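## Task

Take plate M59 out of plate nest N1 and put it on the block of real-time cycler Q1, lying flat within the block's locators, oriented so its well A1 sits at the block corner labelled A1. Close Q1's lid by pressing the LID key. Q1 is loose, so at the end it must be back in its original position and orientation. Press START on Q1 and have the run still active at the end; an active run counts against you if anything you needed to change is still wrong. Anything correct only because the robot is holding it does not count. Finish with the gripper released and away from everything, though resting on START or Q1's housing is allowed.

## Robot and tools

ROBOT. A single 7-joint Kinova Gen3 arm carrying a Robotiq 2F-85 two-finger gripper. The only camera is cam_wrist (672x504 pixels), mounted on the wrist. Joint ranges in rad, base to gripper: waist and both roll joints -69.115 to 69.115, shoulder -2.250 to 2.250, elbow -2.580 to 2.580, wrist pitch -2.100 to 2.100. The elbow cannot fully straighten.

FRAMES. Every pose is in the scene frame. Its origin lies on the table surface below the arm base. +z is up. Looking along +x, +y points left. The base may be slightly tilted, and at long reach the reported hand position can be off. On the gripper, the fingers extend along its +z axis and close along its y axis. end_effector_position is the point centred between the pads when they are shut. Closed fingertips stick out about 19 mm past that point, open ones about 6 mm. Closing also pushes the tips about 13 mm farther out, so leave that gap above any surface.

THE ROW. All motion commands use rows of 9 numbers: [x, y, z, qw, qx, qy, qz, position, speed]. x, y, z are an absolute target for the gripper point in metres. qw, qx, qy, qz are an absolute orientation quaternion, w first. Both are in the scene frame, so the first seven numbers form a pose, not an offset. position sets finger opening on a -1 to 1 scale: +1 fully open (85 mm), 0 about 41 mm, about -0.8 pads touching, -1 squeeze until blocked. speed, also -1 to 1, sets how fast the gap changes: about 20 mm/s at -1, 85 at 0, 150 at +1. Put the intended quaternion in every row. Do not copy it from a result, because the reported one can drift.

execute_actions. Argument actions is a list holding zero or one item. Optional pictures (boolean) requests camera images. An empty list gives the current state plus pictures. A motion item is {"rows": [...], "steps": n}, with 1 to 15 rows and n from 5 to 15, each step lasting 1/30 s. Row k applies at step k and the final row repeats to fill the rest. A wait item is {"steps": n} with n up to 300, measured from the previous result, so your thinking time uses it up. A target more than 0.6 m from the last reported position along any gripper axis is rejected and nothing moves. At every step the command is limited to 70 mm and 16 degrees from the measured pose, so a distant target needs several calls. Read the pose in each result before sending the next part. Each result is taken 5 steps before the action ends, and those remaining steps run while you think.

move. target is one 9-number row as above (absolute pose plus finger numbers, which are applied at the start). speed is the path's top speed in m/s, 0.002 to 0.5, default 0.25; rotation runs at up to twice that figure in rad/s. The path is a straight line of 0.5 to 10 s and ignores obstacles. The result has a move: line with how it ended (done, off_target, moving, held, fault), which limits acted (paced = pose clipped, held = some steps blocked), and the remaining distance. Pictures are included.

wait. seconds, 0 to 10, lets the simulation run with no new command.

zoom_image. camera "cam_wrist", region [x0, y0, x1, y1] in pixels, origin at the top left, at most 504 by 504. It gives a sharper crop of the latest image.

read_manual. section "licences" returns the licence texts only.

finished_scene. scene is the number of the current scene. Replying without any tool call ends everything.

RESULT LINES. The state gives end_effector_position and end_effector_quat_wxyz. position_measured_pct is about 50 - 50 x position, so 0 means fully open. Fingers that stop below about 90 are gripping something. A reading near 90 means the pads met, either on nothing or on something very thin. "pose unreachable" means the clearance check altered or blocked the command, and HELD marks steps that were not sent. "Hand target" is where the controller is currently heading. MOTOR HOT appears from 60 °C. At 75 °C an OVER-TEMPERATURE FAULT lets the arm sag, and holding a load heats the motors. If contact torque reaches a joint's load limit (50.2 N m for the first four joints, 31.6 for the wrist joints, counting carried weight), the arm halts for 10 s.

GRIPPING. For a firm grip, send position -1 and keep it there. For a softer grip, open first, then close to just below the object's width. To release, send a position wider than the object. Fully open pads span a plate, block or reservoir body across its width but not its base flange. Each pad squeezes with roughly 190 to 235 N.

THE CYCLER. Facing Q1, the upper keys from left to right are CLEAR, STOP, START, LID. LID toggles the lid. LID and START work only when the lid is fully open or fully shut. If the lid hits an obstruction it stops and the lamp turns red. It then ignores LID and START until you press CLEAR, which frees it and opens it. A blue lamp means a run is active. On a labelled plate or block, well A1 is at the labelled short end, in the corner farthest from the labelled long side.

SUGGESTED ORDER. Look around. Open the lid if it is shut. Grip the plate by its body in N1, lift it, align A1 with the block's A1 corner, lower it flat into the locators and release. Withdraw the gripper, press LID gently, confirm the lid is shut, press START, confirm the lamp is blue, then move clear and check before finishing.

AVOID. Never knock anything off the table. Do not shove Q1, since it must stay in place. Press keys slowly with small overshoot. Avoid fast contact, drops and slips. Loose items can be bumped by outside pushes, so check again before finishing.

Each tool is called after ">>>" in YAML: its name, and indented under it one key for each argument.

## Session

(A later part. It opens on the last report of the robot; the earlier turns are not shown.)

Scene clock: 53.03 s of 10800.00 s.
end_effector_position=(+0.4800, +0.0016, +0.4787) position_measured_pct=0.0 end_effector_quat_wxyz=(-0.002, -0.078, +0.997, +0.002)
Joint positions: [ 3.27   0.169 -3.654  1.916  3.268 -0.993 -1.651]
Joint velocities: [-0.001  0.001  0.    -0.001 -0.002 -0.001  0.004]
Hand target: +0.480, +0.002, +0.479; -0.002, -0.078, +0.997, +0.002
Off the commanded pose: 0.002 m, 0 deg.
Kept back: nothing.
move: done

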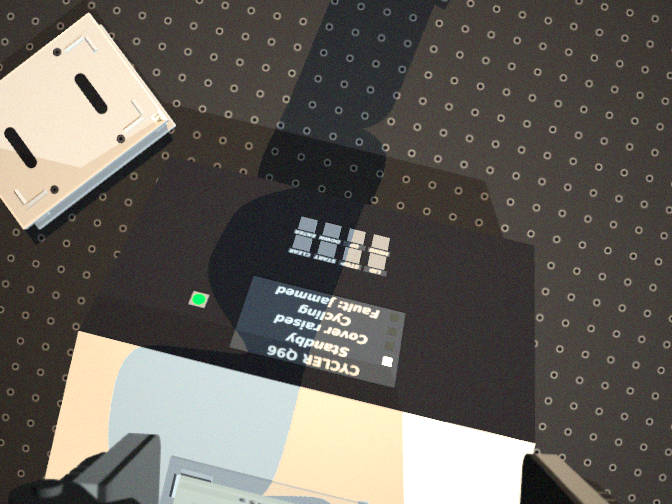

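>>> move:
  target: [0.408,0.0635,0.152,0,-0.078,0.997,0,1,0]
  speed: 0.25

>>> move:
  target: [0.412,0.0638,0.131,0,-0.078,0.997,0,1,0]
  speed: 0.02

>>> move:
  target: [0.41,0.05,0.24,0,-0.078,0.997,0,1,0]
  speed: 0.2

>>> move:
  target: [0.46,0.0,0.46,0,-0.078,0.997,0,1,0]
  speed: 0.2

Scene clock: 55.77 s of 10800.00 s.
end_effector_position=(+0.4082, +0.0625, +0.1535) position_measured_pct=0.0 end_effector_quat_wxyz=(+0.002, -0.078, +0.997, -0.002)
Joint positions: [ 2.854 -0.679 -3.43   2.287  5.13  -0.45  -3.639]
Joint velocities: [ 0.013 -0.004 -0.005  0.008  0.025 -0.012 -0.025]
Hand target: +0.408, +0.062, +0.153; +0.002, -0.077, +0.997, -0.002
Off the commanded pose: 0.002 m, 0 deg.
Kept back: nothing.
move: done

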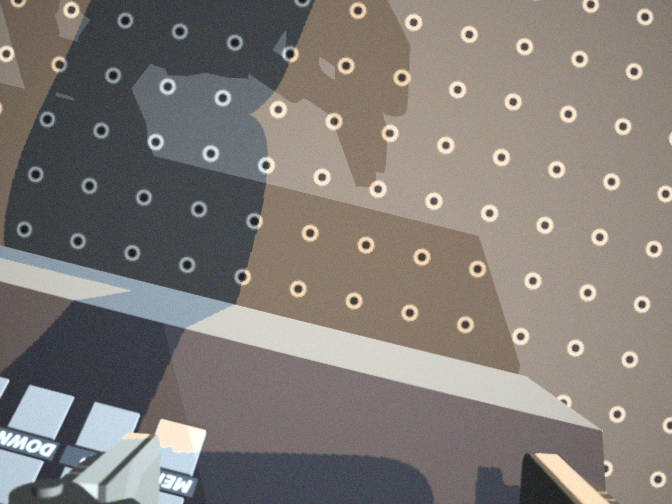

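Scene clock: 57.13 s of 10800.00 s.
end_effector_position=(+0.4102, +0.0634, +0.1384) position_measured_pct=0.0 end_effector_quat_wxyz=(+0.002, -0.078, +0.997, -0.000)
Joint positions: [ 2.875 -0.725 -3.444  2.265  5.175 -0.468 -3.664]
Joint velocities: [ 0.004 -0.001 -0.004 -0.     0.    -0.003  0.002]
Hand target: +0.412, +0.064, +0.131; +0.000, -0.078, +0.997, +0.000
Off the commanded pose: 0.008 m, 0 deg.
Kept back: nothing.
move: off_target

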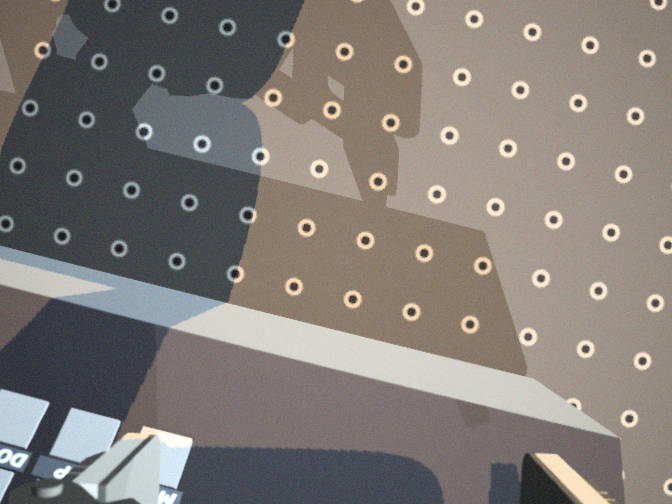

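Scene clock: 58.33 s of 10800.00 s.
end_effector_position=(+0.4095, +0.0500, +0.2396) position_measured_pct=0.0 end_effector_quat_wxyz=(-0.000, -0.078, +0.997, -0.000)
Joint positions: [ 2.806 -0.392 -3.38   2.332  4.531 -0.342 -3.066]
Joint velocities: [ 0.014  0.002 -0.019 -0.016 -0.085 -0.012  0.09 ]
Hand target: +0.410, +0.050, +0.240; -0.001, -0.078, +0.997, -0.000
Off the commanded pose: 0.001 m, 0 deg.
Kept back: nothing.
move: done

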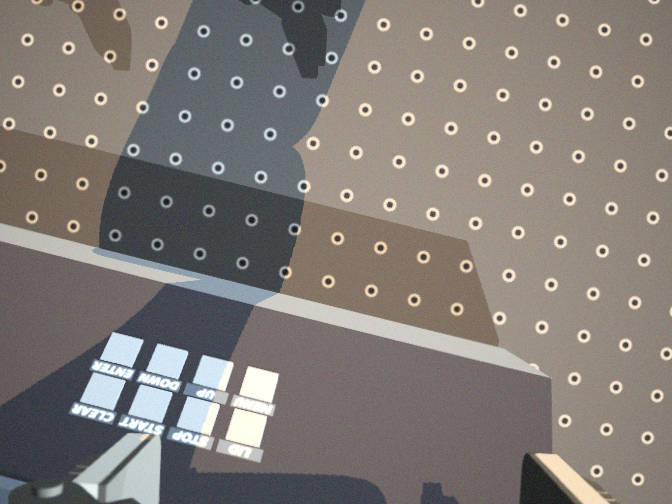

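Scene clock: 60.00 s of 10800.00 s.
end_effector_position=(+0.4601, +0.0016, +0.4590) position_measured_pct=0.0 end_effector_quat_wxyz=(-0.001, -0.079, +0.997, +0.002)
Joint positions: [ 2.971  0.155 -3.41   2.004  3.351 -0.923 -1.748]
Joint velocities: [-0.     0.001  0.    -0.002 -0.001 -0.     0.002]
Hand target: +0.460, +0.002, +0.459; -0.001, -0.079, +0.997, +0.002
Off the commanded pose: 0.002 m, 0 deg.
Kept back: nothing.
move: done

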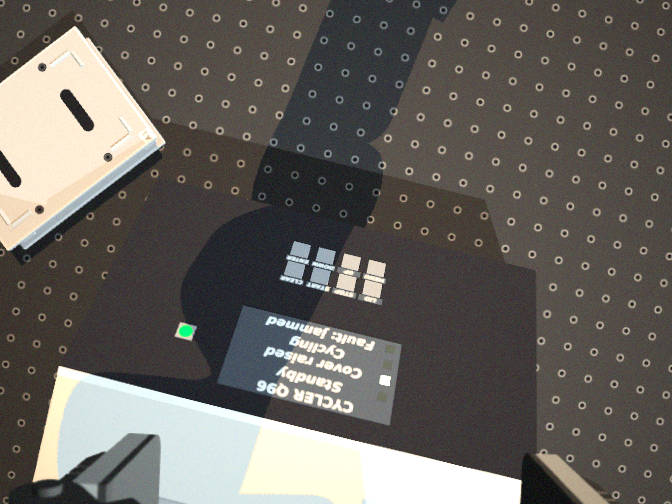

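>>> move:
  target: [0.407,0.026,0.165,0,-0.078,0.997,0,1,0]
  speed: 0.25

>>> move:
  target: [0.407,0.026,0.150,0,-0.078,0.997,0,1,0]
  speed: 0.03

>>> move:
  target: [0.411,0.0262,0.131,0,-0.078,0.997,0,1,0]
  speed: 0.02

>>> move:
  target: [0.40,0.02,0.24,0,-0.078,0.997,0,1,0]
  speed: 0.2

>>> move:
  target: [0.46,0.0,0.48,0,-0.078,0.997,0,1,0]
  speed: 0.2

Scene clock: 62.77 s of 10800.00 s.
end_effector_position=(+0.4072, +0.0230, +0.1662) position_measured_pct=0.0 end_effector_quat_wxyz=(+0.001, -0.075, +0.997, -0.003)
Joint positions: [ 2.268 -0.739 -2.47   2.305  4.023  0.288 -2.552]
Joint velocities: [-0.029 -0.019  0.01   0.008 -0.022  0.018  0.017]
Hand target: +0.407, +0.024, +0.166; +0.001, -0.076, +0.997, -0.002
Off the commanded pose: 0.003 m, 0 deg.
Kept back: nothing.
move: done

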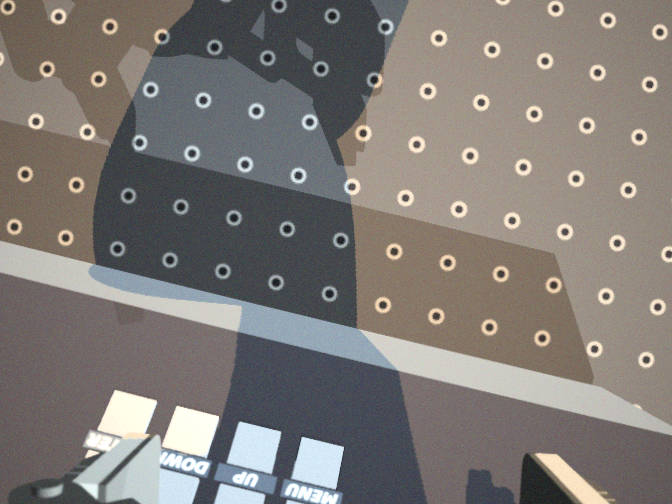

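Scene clock: 63.57 s of 10800.00 s.
end_effector_position=(+0.4072, +0.0260, +0.1502) position_measured_pct=0.0 end_effector_quat_wxyz=(+0.000, -0.078, +0.997, +0.000)
Joint positions: [ 2.276 -0.796 -2.467  2.288  4.001  0.332 -2.541]
Joint velocities: [ 0.001 -0.006  0.001 -0.001 -0.002  0.002  0.002]
Hand target: +0.407, +0.026, +0.150; +0.000, -0.078, +0.997, -0.000
Off the commanded pose: 0.000 m, 0 deg.
Kept back: nothing.
move: done

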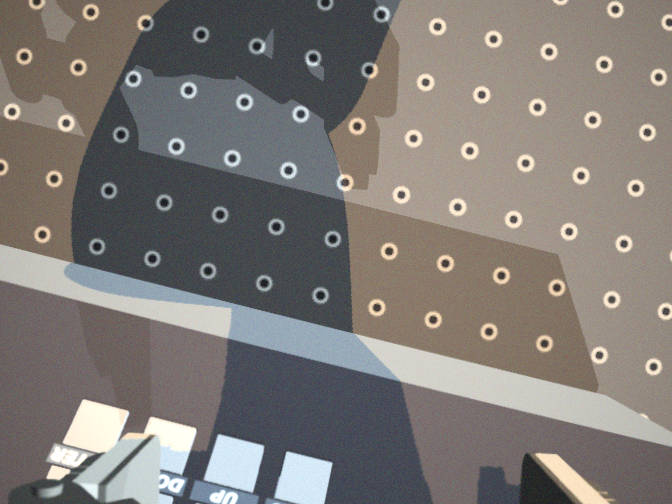

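Scene clock: 64.77 s of 10800.00 s.
end_effector_position=(+0.4086, +0.0258, +0.1381) position_measured_pct=0.0 end_effector_quat_wxyz=(+0.000, -0.075, +0.997, +0.001)
Joint positions: [ 2.287 -0.836 -2.467  2.272  3.983  0.36  -2.537]
Joint velocities: [ 0.001  0.    -0.002  0.001 -0.003 -0.002  0.003]
Hand target: +0.411, +0.026, +0.131; -0.000, -0.078, +0.997, +0.000
Off the commanded pose: 0.008 m, 0 deg.
Kept back: nothing.
move: off_target

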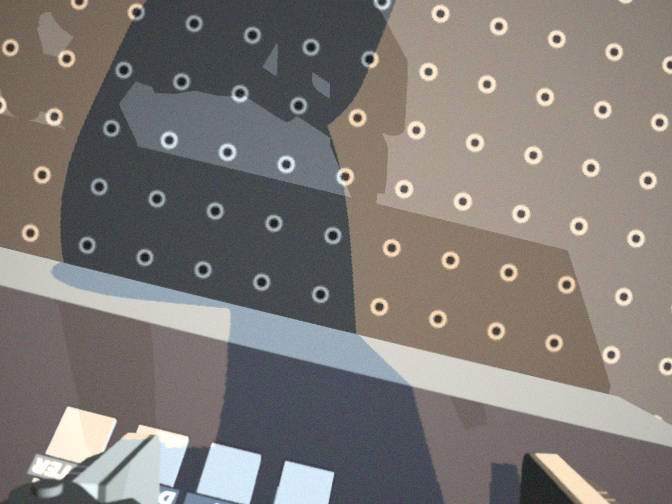

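Scene clock: 65.97 s of 10800.00 s.
end_effector_position=(+0.3999, +0.0213, +0.2398) position_measured_pct=0.0 end_effector_quat_wxyz=(+0.001, -0.080, +0.997, +0.000)
Joint positions: [ 2.354 -0.413 -2.69   2.367  4.173 -0.023 -2.637]
Joint velocities: [ 0.107  0.028 -0.132 -0.012 -0.005 -0.062  0.015]
Hand target: +0.400, +0.020, +0.240; +0.000, -0.079, +0.997, +0.000
Off the commanded pose: 0.001 m, 0 deg.
Kept back: nothing.
move: done

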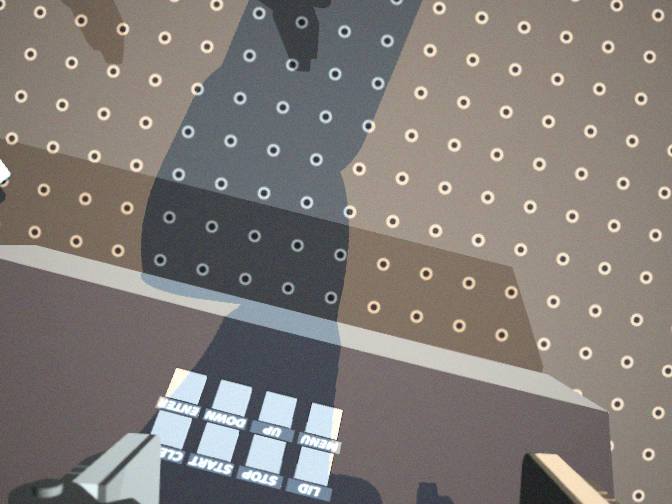

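Scene clock: 67.67 s of 10800.00 s.
end_effector_position=(+0.4604, +0.0016, +0.4792) position_measured_pct=0.0 end_effector_quat_wxyz=(-0.001, -0.079, +0.997, +0.001)
Joint positions: [ 2.396  0.169 -2.951  1.954  3.471 -1.023 -1.885]
Joint velocities: [-0.     0.002 -0.001 -0.001 -0.    -0.002  0.   ]
Hand target: +0.460, +0.002, +0.479; -0.001, -0.079, +0.997, +0.001
Off the commanded pose: 0.002 m, 0 deg.
Kept back: nothing.
move: done

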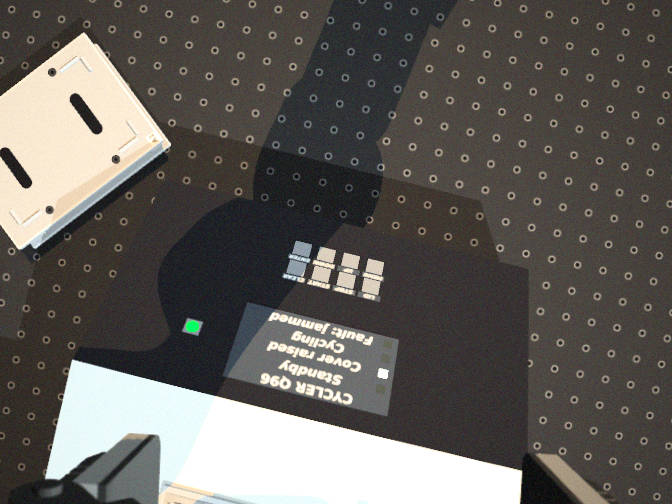

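>>> move:
  target: [0.56,0.0,0.52,0,0,1,0,1,0]
  speed: 0.2

Scene clock: 68.90 s of 10800.00 s.
end_effector_position=(+0.5603, +0.0005, +0.5200) position_measured_pct=0.0 end_effector_quat_wxyz=(+0.000, -0.000, +1.000, +0.001)
Joint positions: [ 2.441  0.007 -2.901  1.568  3.373 -1.212 -1.867]
Joint velocities: [ 0.001 -0.01   0.001 -0.005 -0.001 -0.002  0.   ]
Hand target: +0.560, +0.001, +0.520; -0.000, -0.000, +1.000, +0.001
Off the commanded pose: 0.001 m, 0 deg.
Kept back: nothing.
move: done

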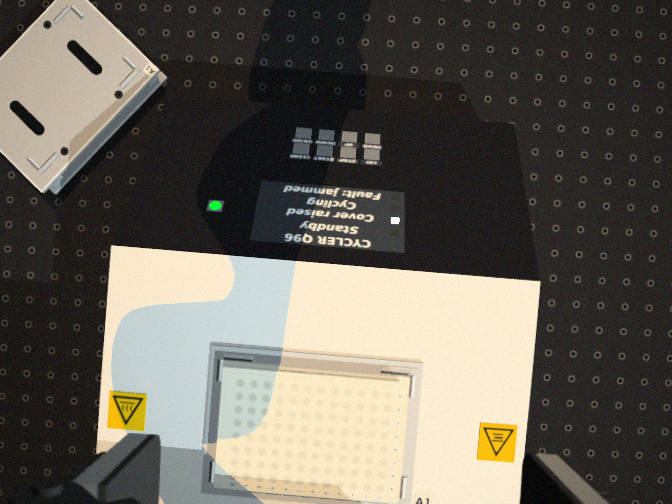

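>>> move:
  target: [0.411,0.06,0.25,0,-0.078,0.997,0,1,0]
  speed: 0.25

>>> move:
  target: [0.412,0.0645,0.156,0,-0.078,0.997,0,1,0]
  speed: 0.1

>>> move:
  target: [0.4165,0.0645,0.135,0,-0.078,0.997,0,1,0]
  speed: 0.02

>>> move:
  target: [0.41,0.05,0.24,0,-0.078,0.997,0,1,0]
  speed: 0.2

>>> move:
  target: [0.47,0.0,0.48,0,-0.078,0.997,0,1,0]
  speed: 0.2

Scene clock: 71.23 s of 10800.00 s.
end_effector_position=(+0.4106, +0.0566, +0.2511) position_measured_pct=0.0 end_effector_quat_wxyz=(+0.000, -0.075, +0.997, -0.002)
Joint positions: [ 2.236 -0.403 -2.698  2.306  3.752 -0.132 -2.334]
Joint velocities: [-0.04  -0.015  0.022  0.006  0.01   0.013 -0.017]
Hand target: +0.410, +0.058, +0.251; +0.000, -0.077, +0.997, -0.002
Off the commanded pose: 0.004 m, 0 deg.
Kept back: nothing.
move: off_target

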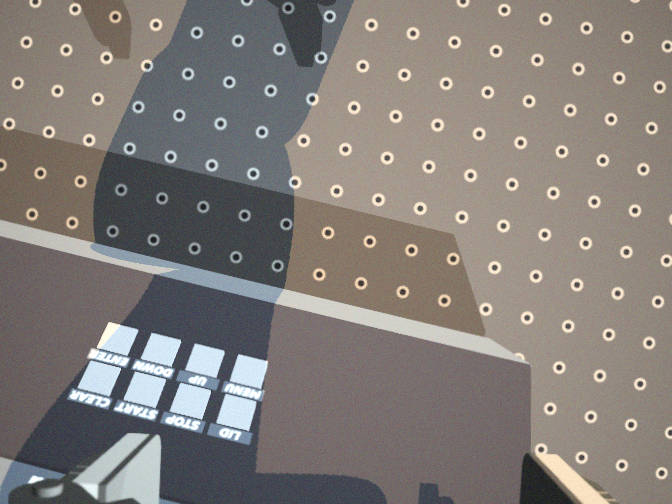

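Scene clock: 72.60 s of 10800.00 s.
end_effector_position=(+0.4120, +0.0642, +0.1563) position_measured_pct=0.0 end_effector_quat_wxyz=(+0.000, -0.077, +0.997, +0.000)
Joint positions: [ 2.264 -0.739 -2.62   2.253  3.732  0.174 -2.352]
Joint velocities: [ 0.001 -0.007 -0.     0.002 -0.     0.     0.   ]
Hand target: +0.412, +0.064, +0.156; +0.000, -0.077, +0.997, -0.000
Off the commanded pose: 0.000 m, 0 deg.
Kept back: nothing.
move: done

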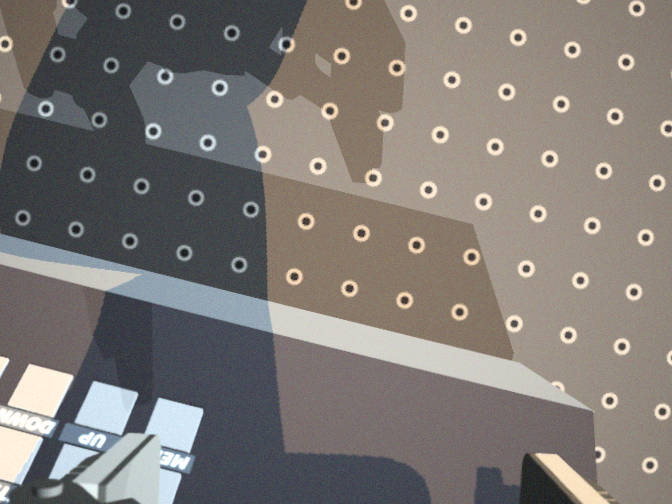

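Scene clock: 73.90 s of 10800.00 s.
end_effector_position=(+0.4102, +0.0631, +0.1387) position_measured_pct=0.0 end_effector_quat_wxyz=(-0.005, -0.077, +0.997, -0.001)
Joint positions: [ 2.284 -0.791 -2.627  2.232  3.728  0.2   -2.353]
Joint velocities: [ 0.    -0.    -0.001  0.001 -0.     0.002  0.   ]
Hand target: +0.416, +0.064, +0.135; -0.000, -0.078, +0.997, +0.000
Off the commanded pose: 0.007 m, 1 deg.
Kept back: nothing.
move: off_target

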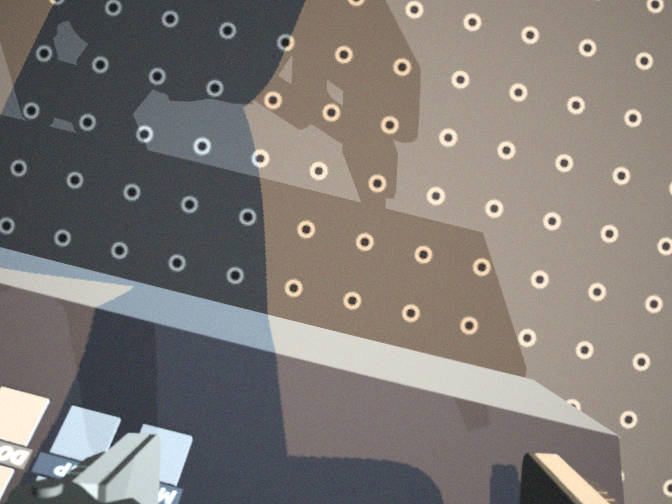

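Scene clock: 75.00 s of 10800.00 s.
end_effector_position=(+0.4100, +0.0506, +0.2397) position_measured_pct=0.0 end_effector_quat_wxyz=(-0.000, -0.079, +0.997, +0.000)
Joint positions: [ 2.275 -0.435 -2.7    2.313  3.783 -0.082 -2.335]
Joint velocities: [ 0.006  0.007 -0.002 -0.002 -0.001 -0.002  0.002]
Hand target: +0.410, +0.050, +0.240; -0.000, -0.079, +0.997, +0.000
Off the commanded pose: 0.001 m, 0 deg.
Kept back: nothing.
move: done

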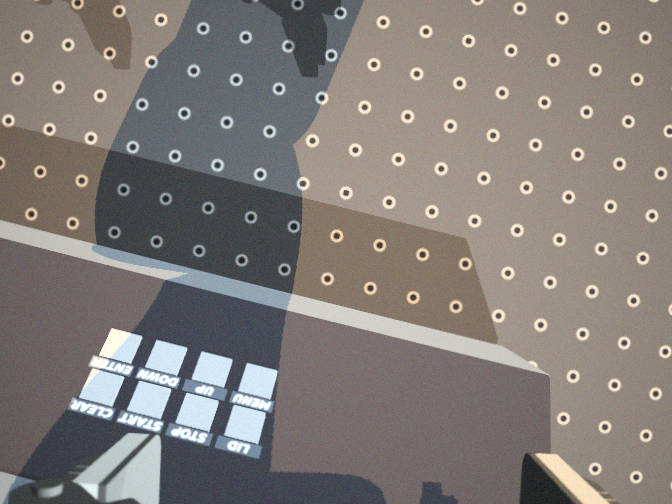

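Scene clock: 76.73 s of 10800.00 s.
end_effector_position=(+0.4706, +0.0017, +0.4793) position_measured_pct=0.0 end_effector_quat_wxyz=(-0.000, -0.079, +0.997, +0.001)
Joint positions: [ 2.325  0.15  -2.88   1.923  3.477 -1.032 -1.883]
Joint velocities: [-0.     0.003 -0.001 -0.001 -0.    -0.     0.002]
Hand target: +0.471, +0.002, +0.479; -0.000, -0.079, +0.997, +0.001
Off the commanded pose: 0.002 m, 0 deg.
Kept back: nothing.
move: done

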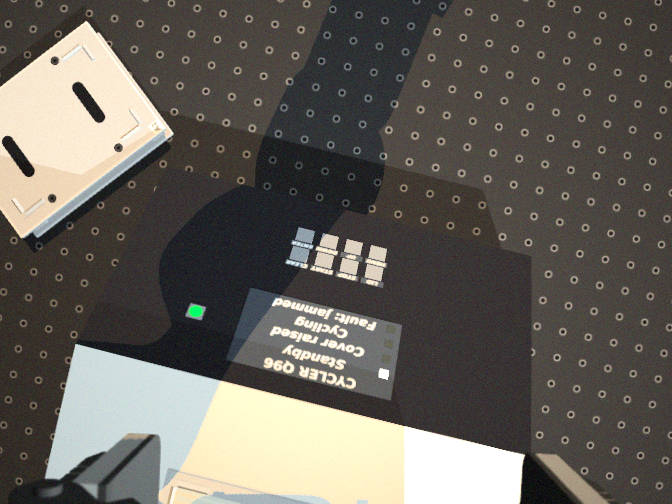

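>>> move:
  target: [0.52,0.0,0.52,0,0,1,0,1,0]
  speed: 0.1

Scene clock: 78.13 s of 10800.00 s.
end_effector_position=(+0.5202, +0.0004, +0.5199) position_measured_pct=0.0 end_effector_quat_wxyz=(+0.000, -0.000, +1.000, +0.001)
Joint positions: [ 2.348  0.093 -2.873  1.696  3.426 -1.186 -1.948]
Joint velocities: [ 0.    -0.004  0.001 -0.002 -0.     0.    -0.   ]
Hand target: +0.520, +0.000, +0.520; -0.000, -0.000, +1.000, +0.000
Off the commanded pose: 0.000 m, 0 deg.
Kept back: nothing.
move: done

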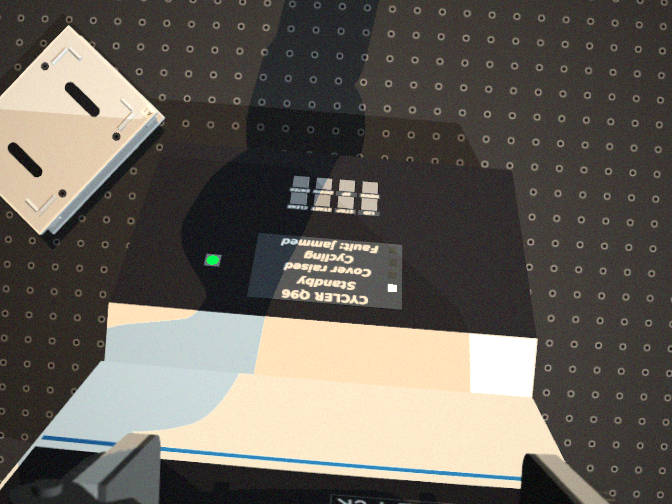

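>>> move:
  target: [0.41,0.025,0.25,0,-0.078,0.997,0,1,0]
  speed: 0.25

>>> move:
  target: [0.411,0.0266,0.156,0,-0.078,0.997,0,1,0]
  speed: 0.1

>>> move:
  target: [0.4155,0.0268,0.135,0,-0.078,0.997,0,1,0]
  speed: 0.02

>>> move:
  target: [0.41,0.02,0.24,0,-0.078,0.997,0,1,0]
  speed: 0.2

>>> move:
  target: [0.47,0.0,0.48,0,-0.078,0.997,0,1,0]
  speed: 0.2

Scene clock: 80.37 s of 10800.00 s.
end_effector_position=(+0.4093, +0.0228, +0.2510) position_measured_pct=0.0 end_effector_quat_wxyz=(+0.000, -0.076, +0.997, -0.001)
Joint positions: [ 2.341 -0.375 -2.692  2.336  3.617 -0.089 -2.091]
Joint velocities: [-0.017 -0.01   0.006  0.002  0.002  0.004 -0.004]
Hand target: +0.409, +0.023, +0.251; +0.000, -0.076, +0.997, -0.001
Off the commanded pose: 0.003 m, 0 deg.
Kept back: nothing.
move: done

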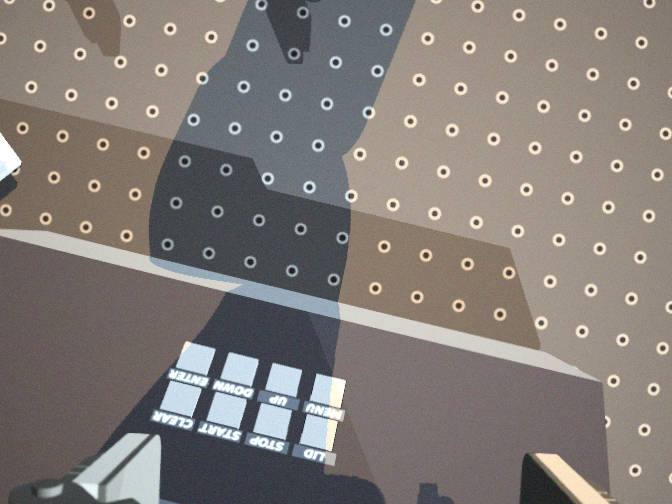

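Scene clock: 81.73 s of 10800.00 s.
end_effector_position=(+0.4110, +0.0264, +0.1563) position_measured_pct=0.0 end_effector_quat_wxyz=(+0.000, -0.077, +0.997, +0.000)
Joint positions: [ 2.417 -0.701 -2.681  2.287  3.598  0.203 -2.097]
Joint velocities: [ 0.001 -0.006 -0.    -0.001 -0.     0.001  0.001]
Hand target: +0.411, +0.026, +0.156; +0.000, -0.077, +0.997, -0.000
Off the commanded pose: 0.000 m, 0 deg.
Kept back: nothing.
move: done

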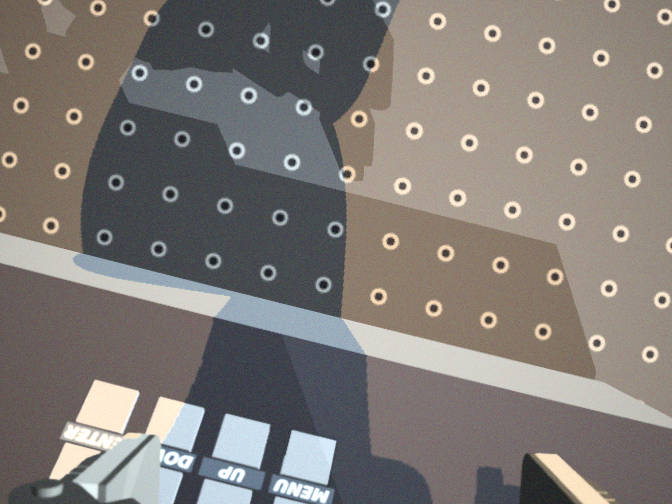

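Scene clock: 83.03 s of 10800.00 s.
end_effector_position=(+0.4088, +0.0253, +0.1387) position_measured_pct=0.0 end_effector_quat_wxyz=(-0.006, -0.076, +0.997, -0.001)
Joint positions: [ 2.437 -0.754 -2.691  2.266  3.595  0.226 -2.1  ]
Joint velocities: [ 0.001  0.    -0.     0.    -0.001  0.     0.001]
Hand target: +0.415, +0.027, +0.135; -0.000, -0.078, +0.997, +0.000
Off the commanded pose: 0.008 m, 1 deg.
Kept back: nothing.
move: off_target

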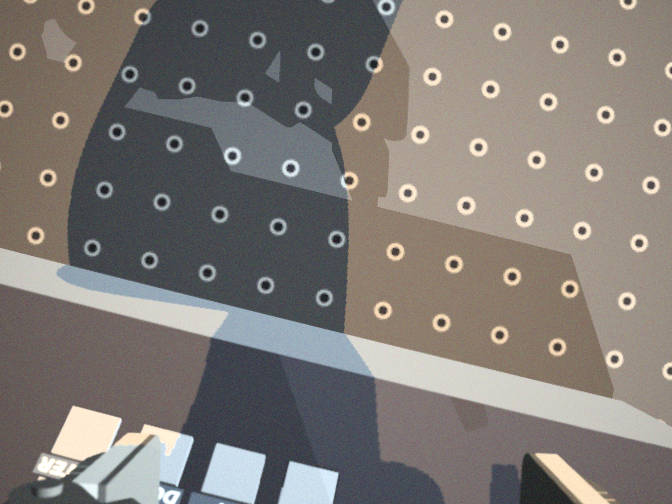

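Scene clock: 84.13 s of 10800.00 s.
end_effector_position=(+0.4101, +0.0203, +0.2397) position_measured_pct=0.0 end_effector_quat_wxyz=(-0.000, -0.079, +0.997, +0.000)
Joint positions: [ 2.377 -0.41  -2.706  2.335  3.633 -0.051 -2.089]
Joint velocities: [ 0.001  0.006 -0.001  0.    -0.     0.     0.   ]
Hand target: +0.410, +0.020, +0.240; -0.000, -0.079, +0.997, +0.000
Off the commanded pose: 0.000 m, 0 deg.
Kept back: nothing.
move: done

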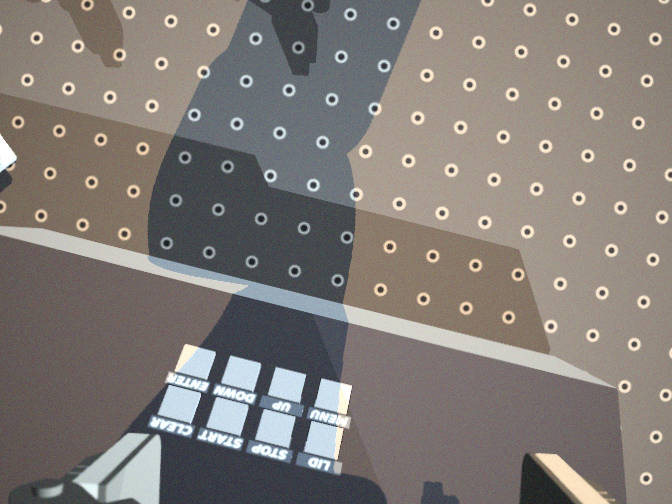

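Scene clock: 85.83 s of 10800.00 s.
end_effector_position=(+0.4708, +0.0013, +0.4793) position_measured_pct=0.0 end_effector_quat_wxyz=(-0.000, -0.080, +0.997, +0.000)
Joint positions: [ 2.308  0.15  -2.866  1.923  3.482 -1.033 -1.887]
Joint velocities: [-0.001  0.002 -0.    -0.003 -0.    -0.001  0.001]
Hand target: +0.471, +0.001, +0.479; -0.000, -0.080, +0.997, +0.000
Off the commanded pose: 0.002 m, 0 deg.
Kept back: nothing.
move: done

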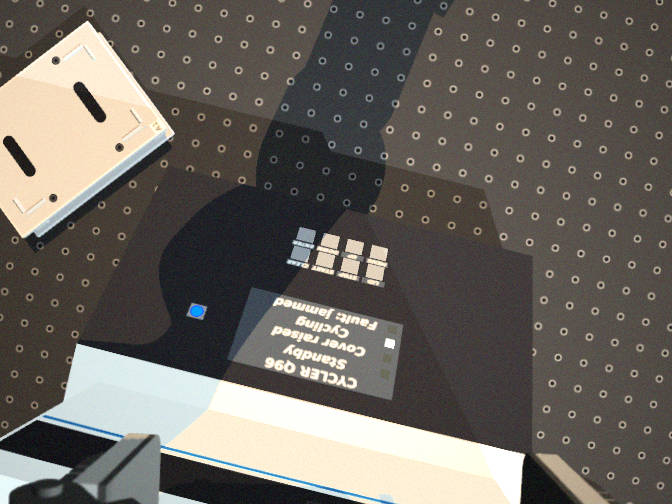

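>>> finished_scene:
  scene: 2

The scene is finished: the task was done.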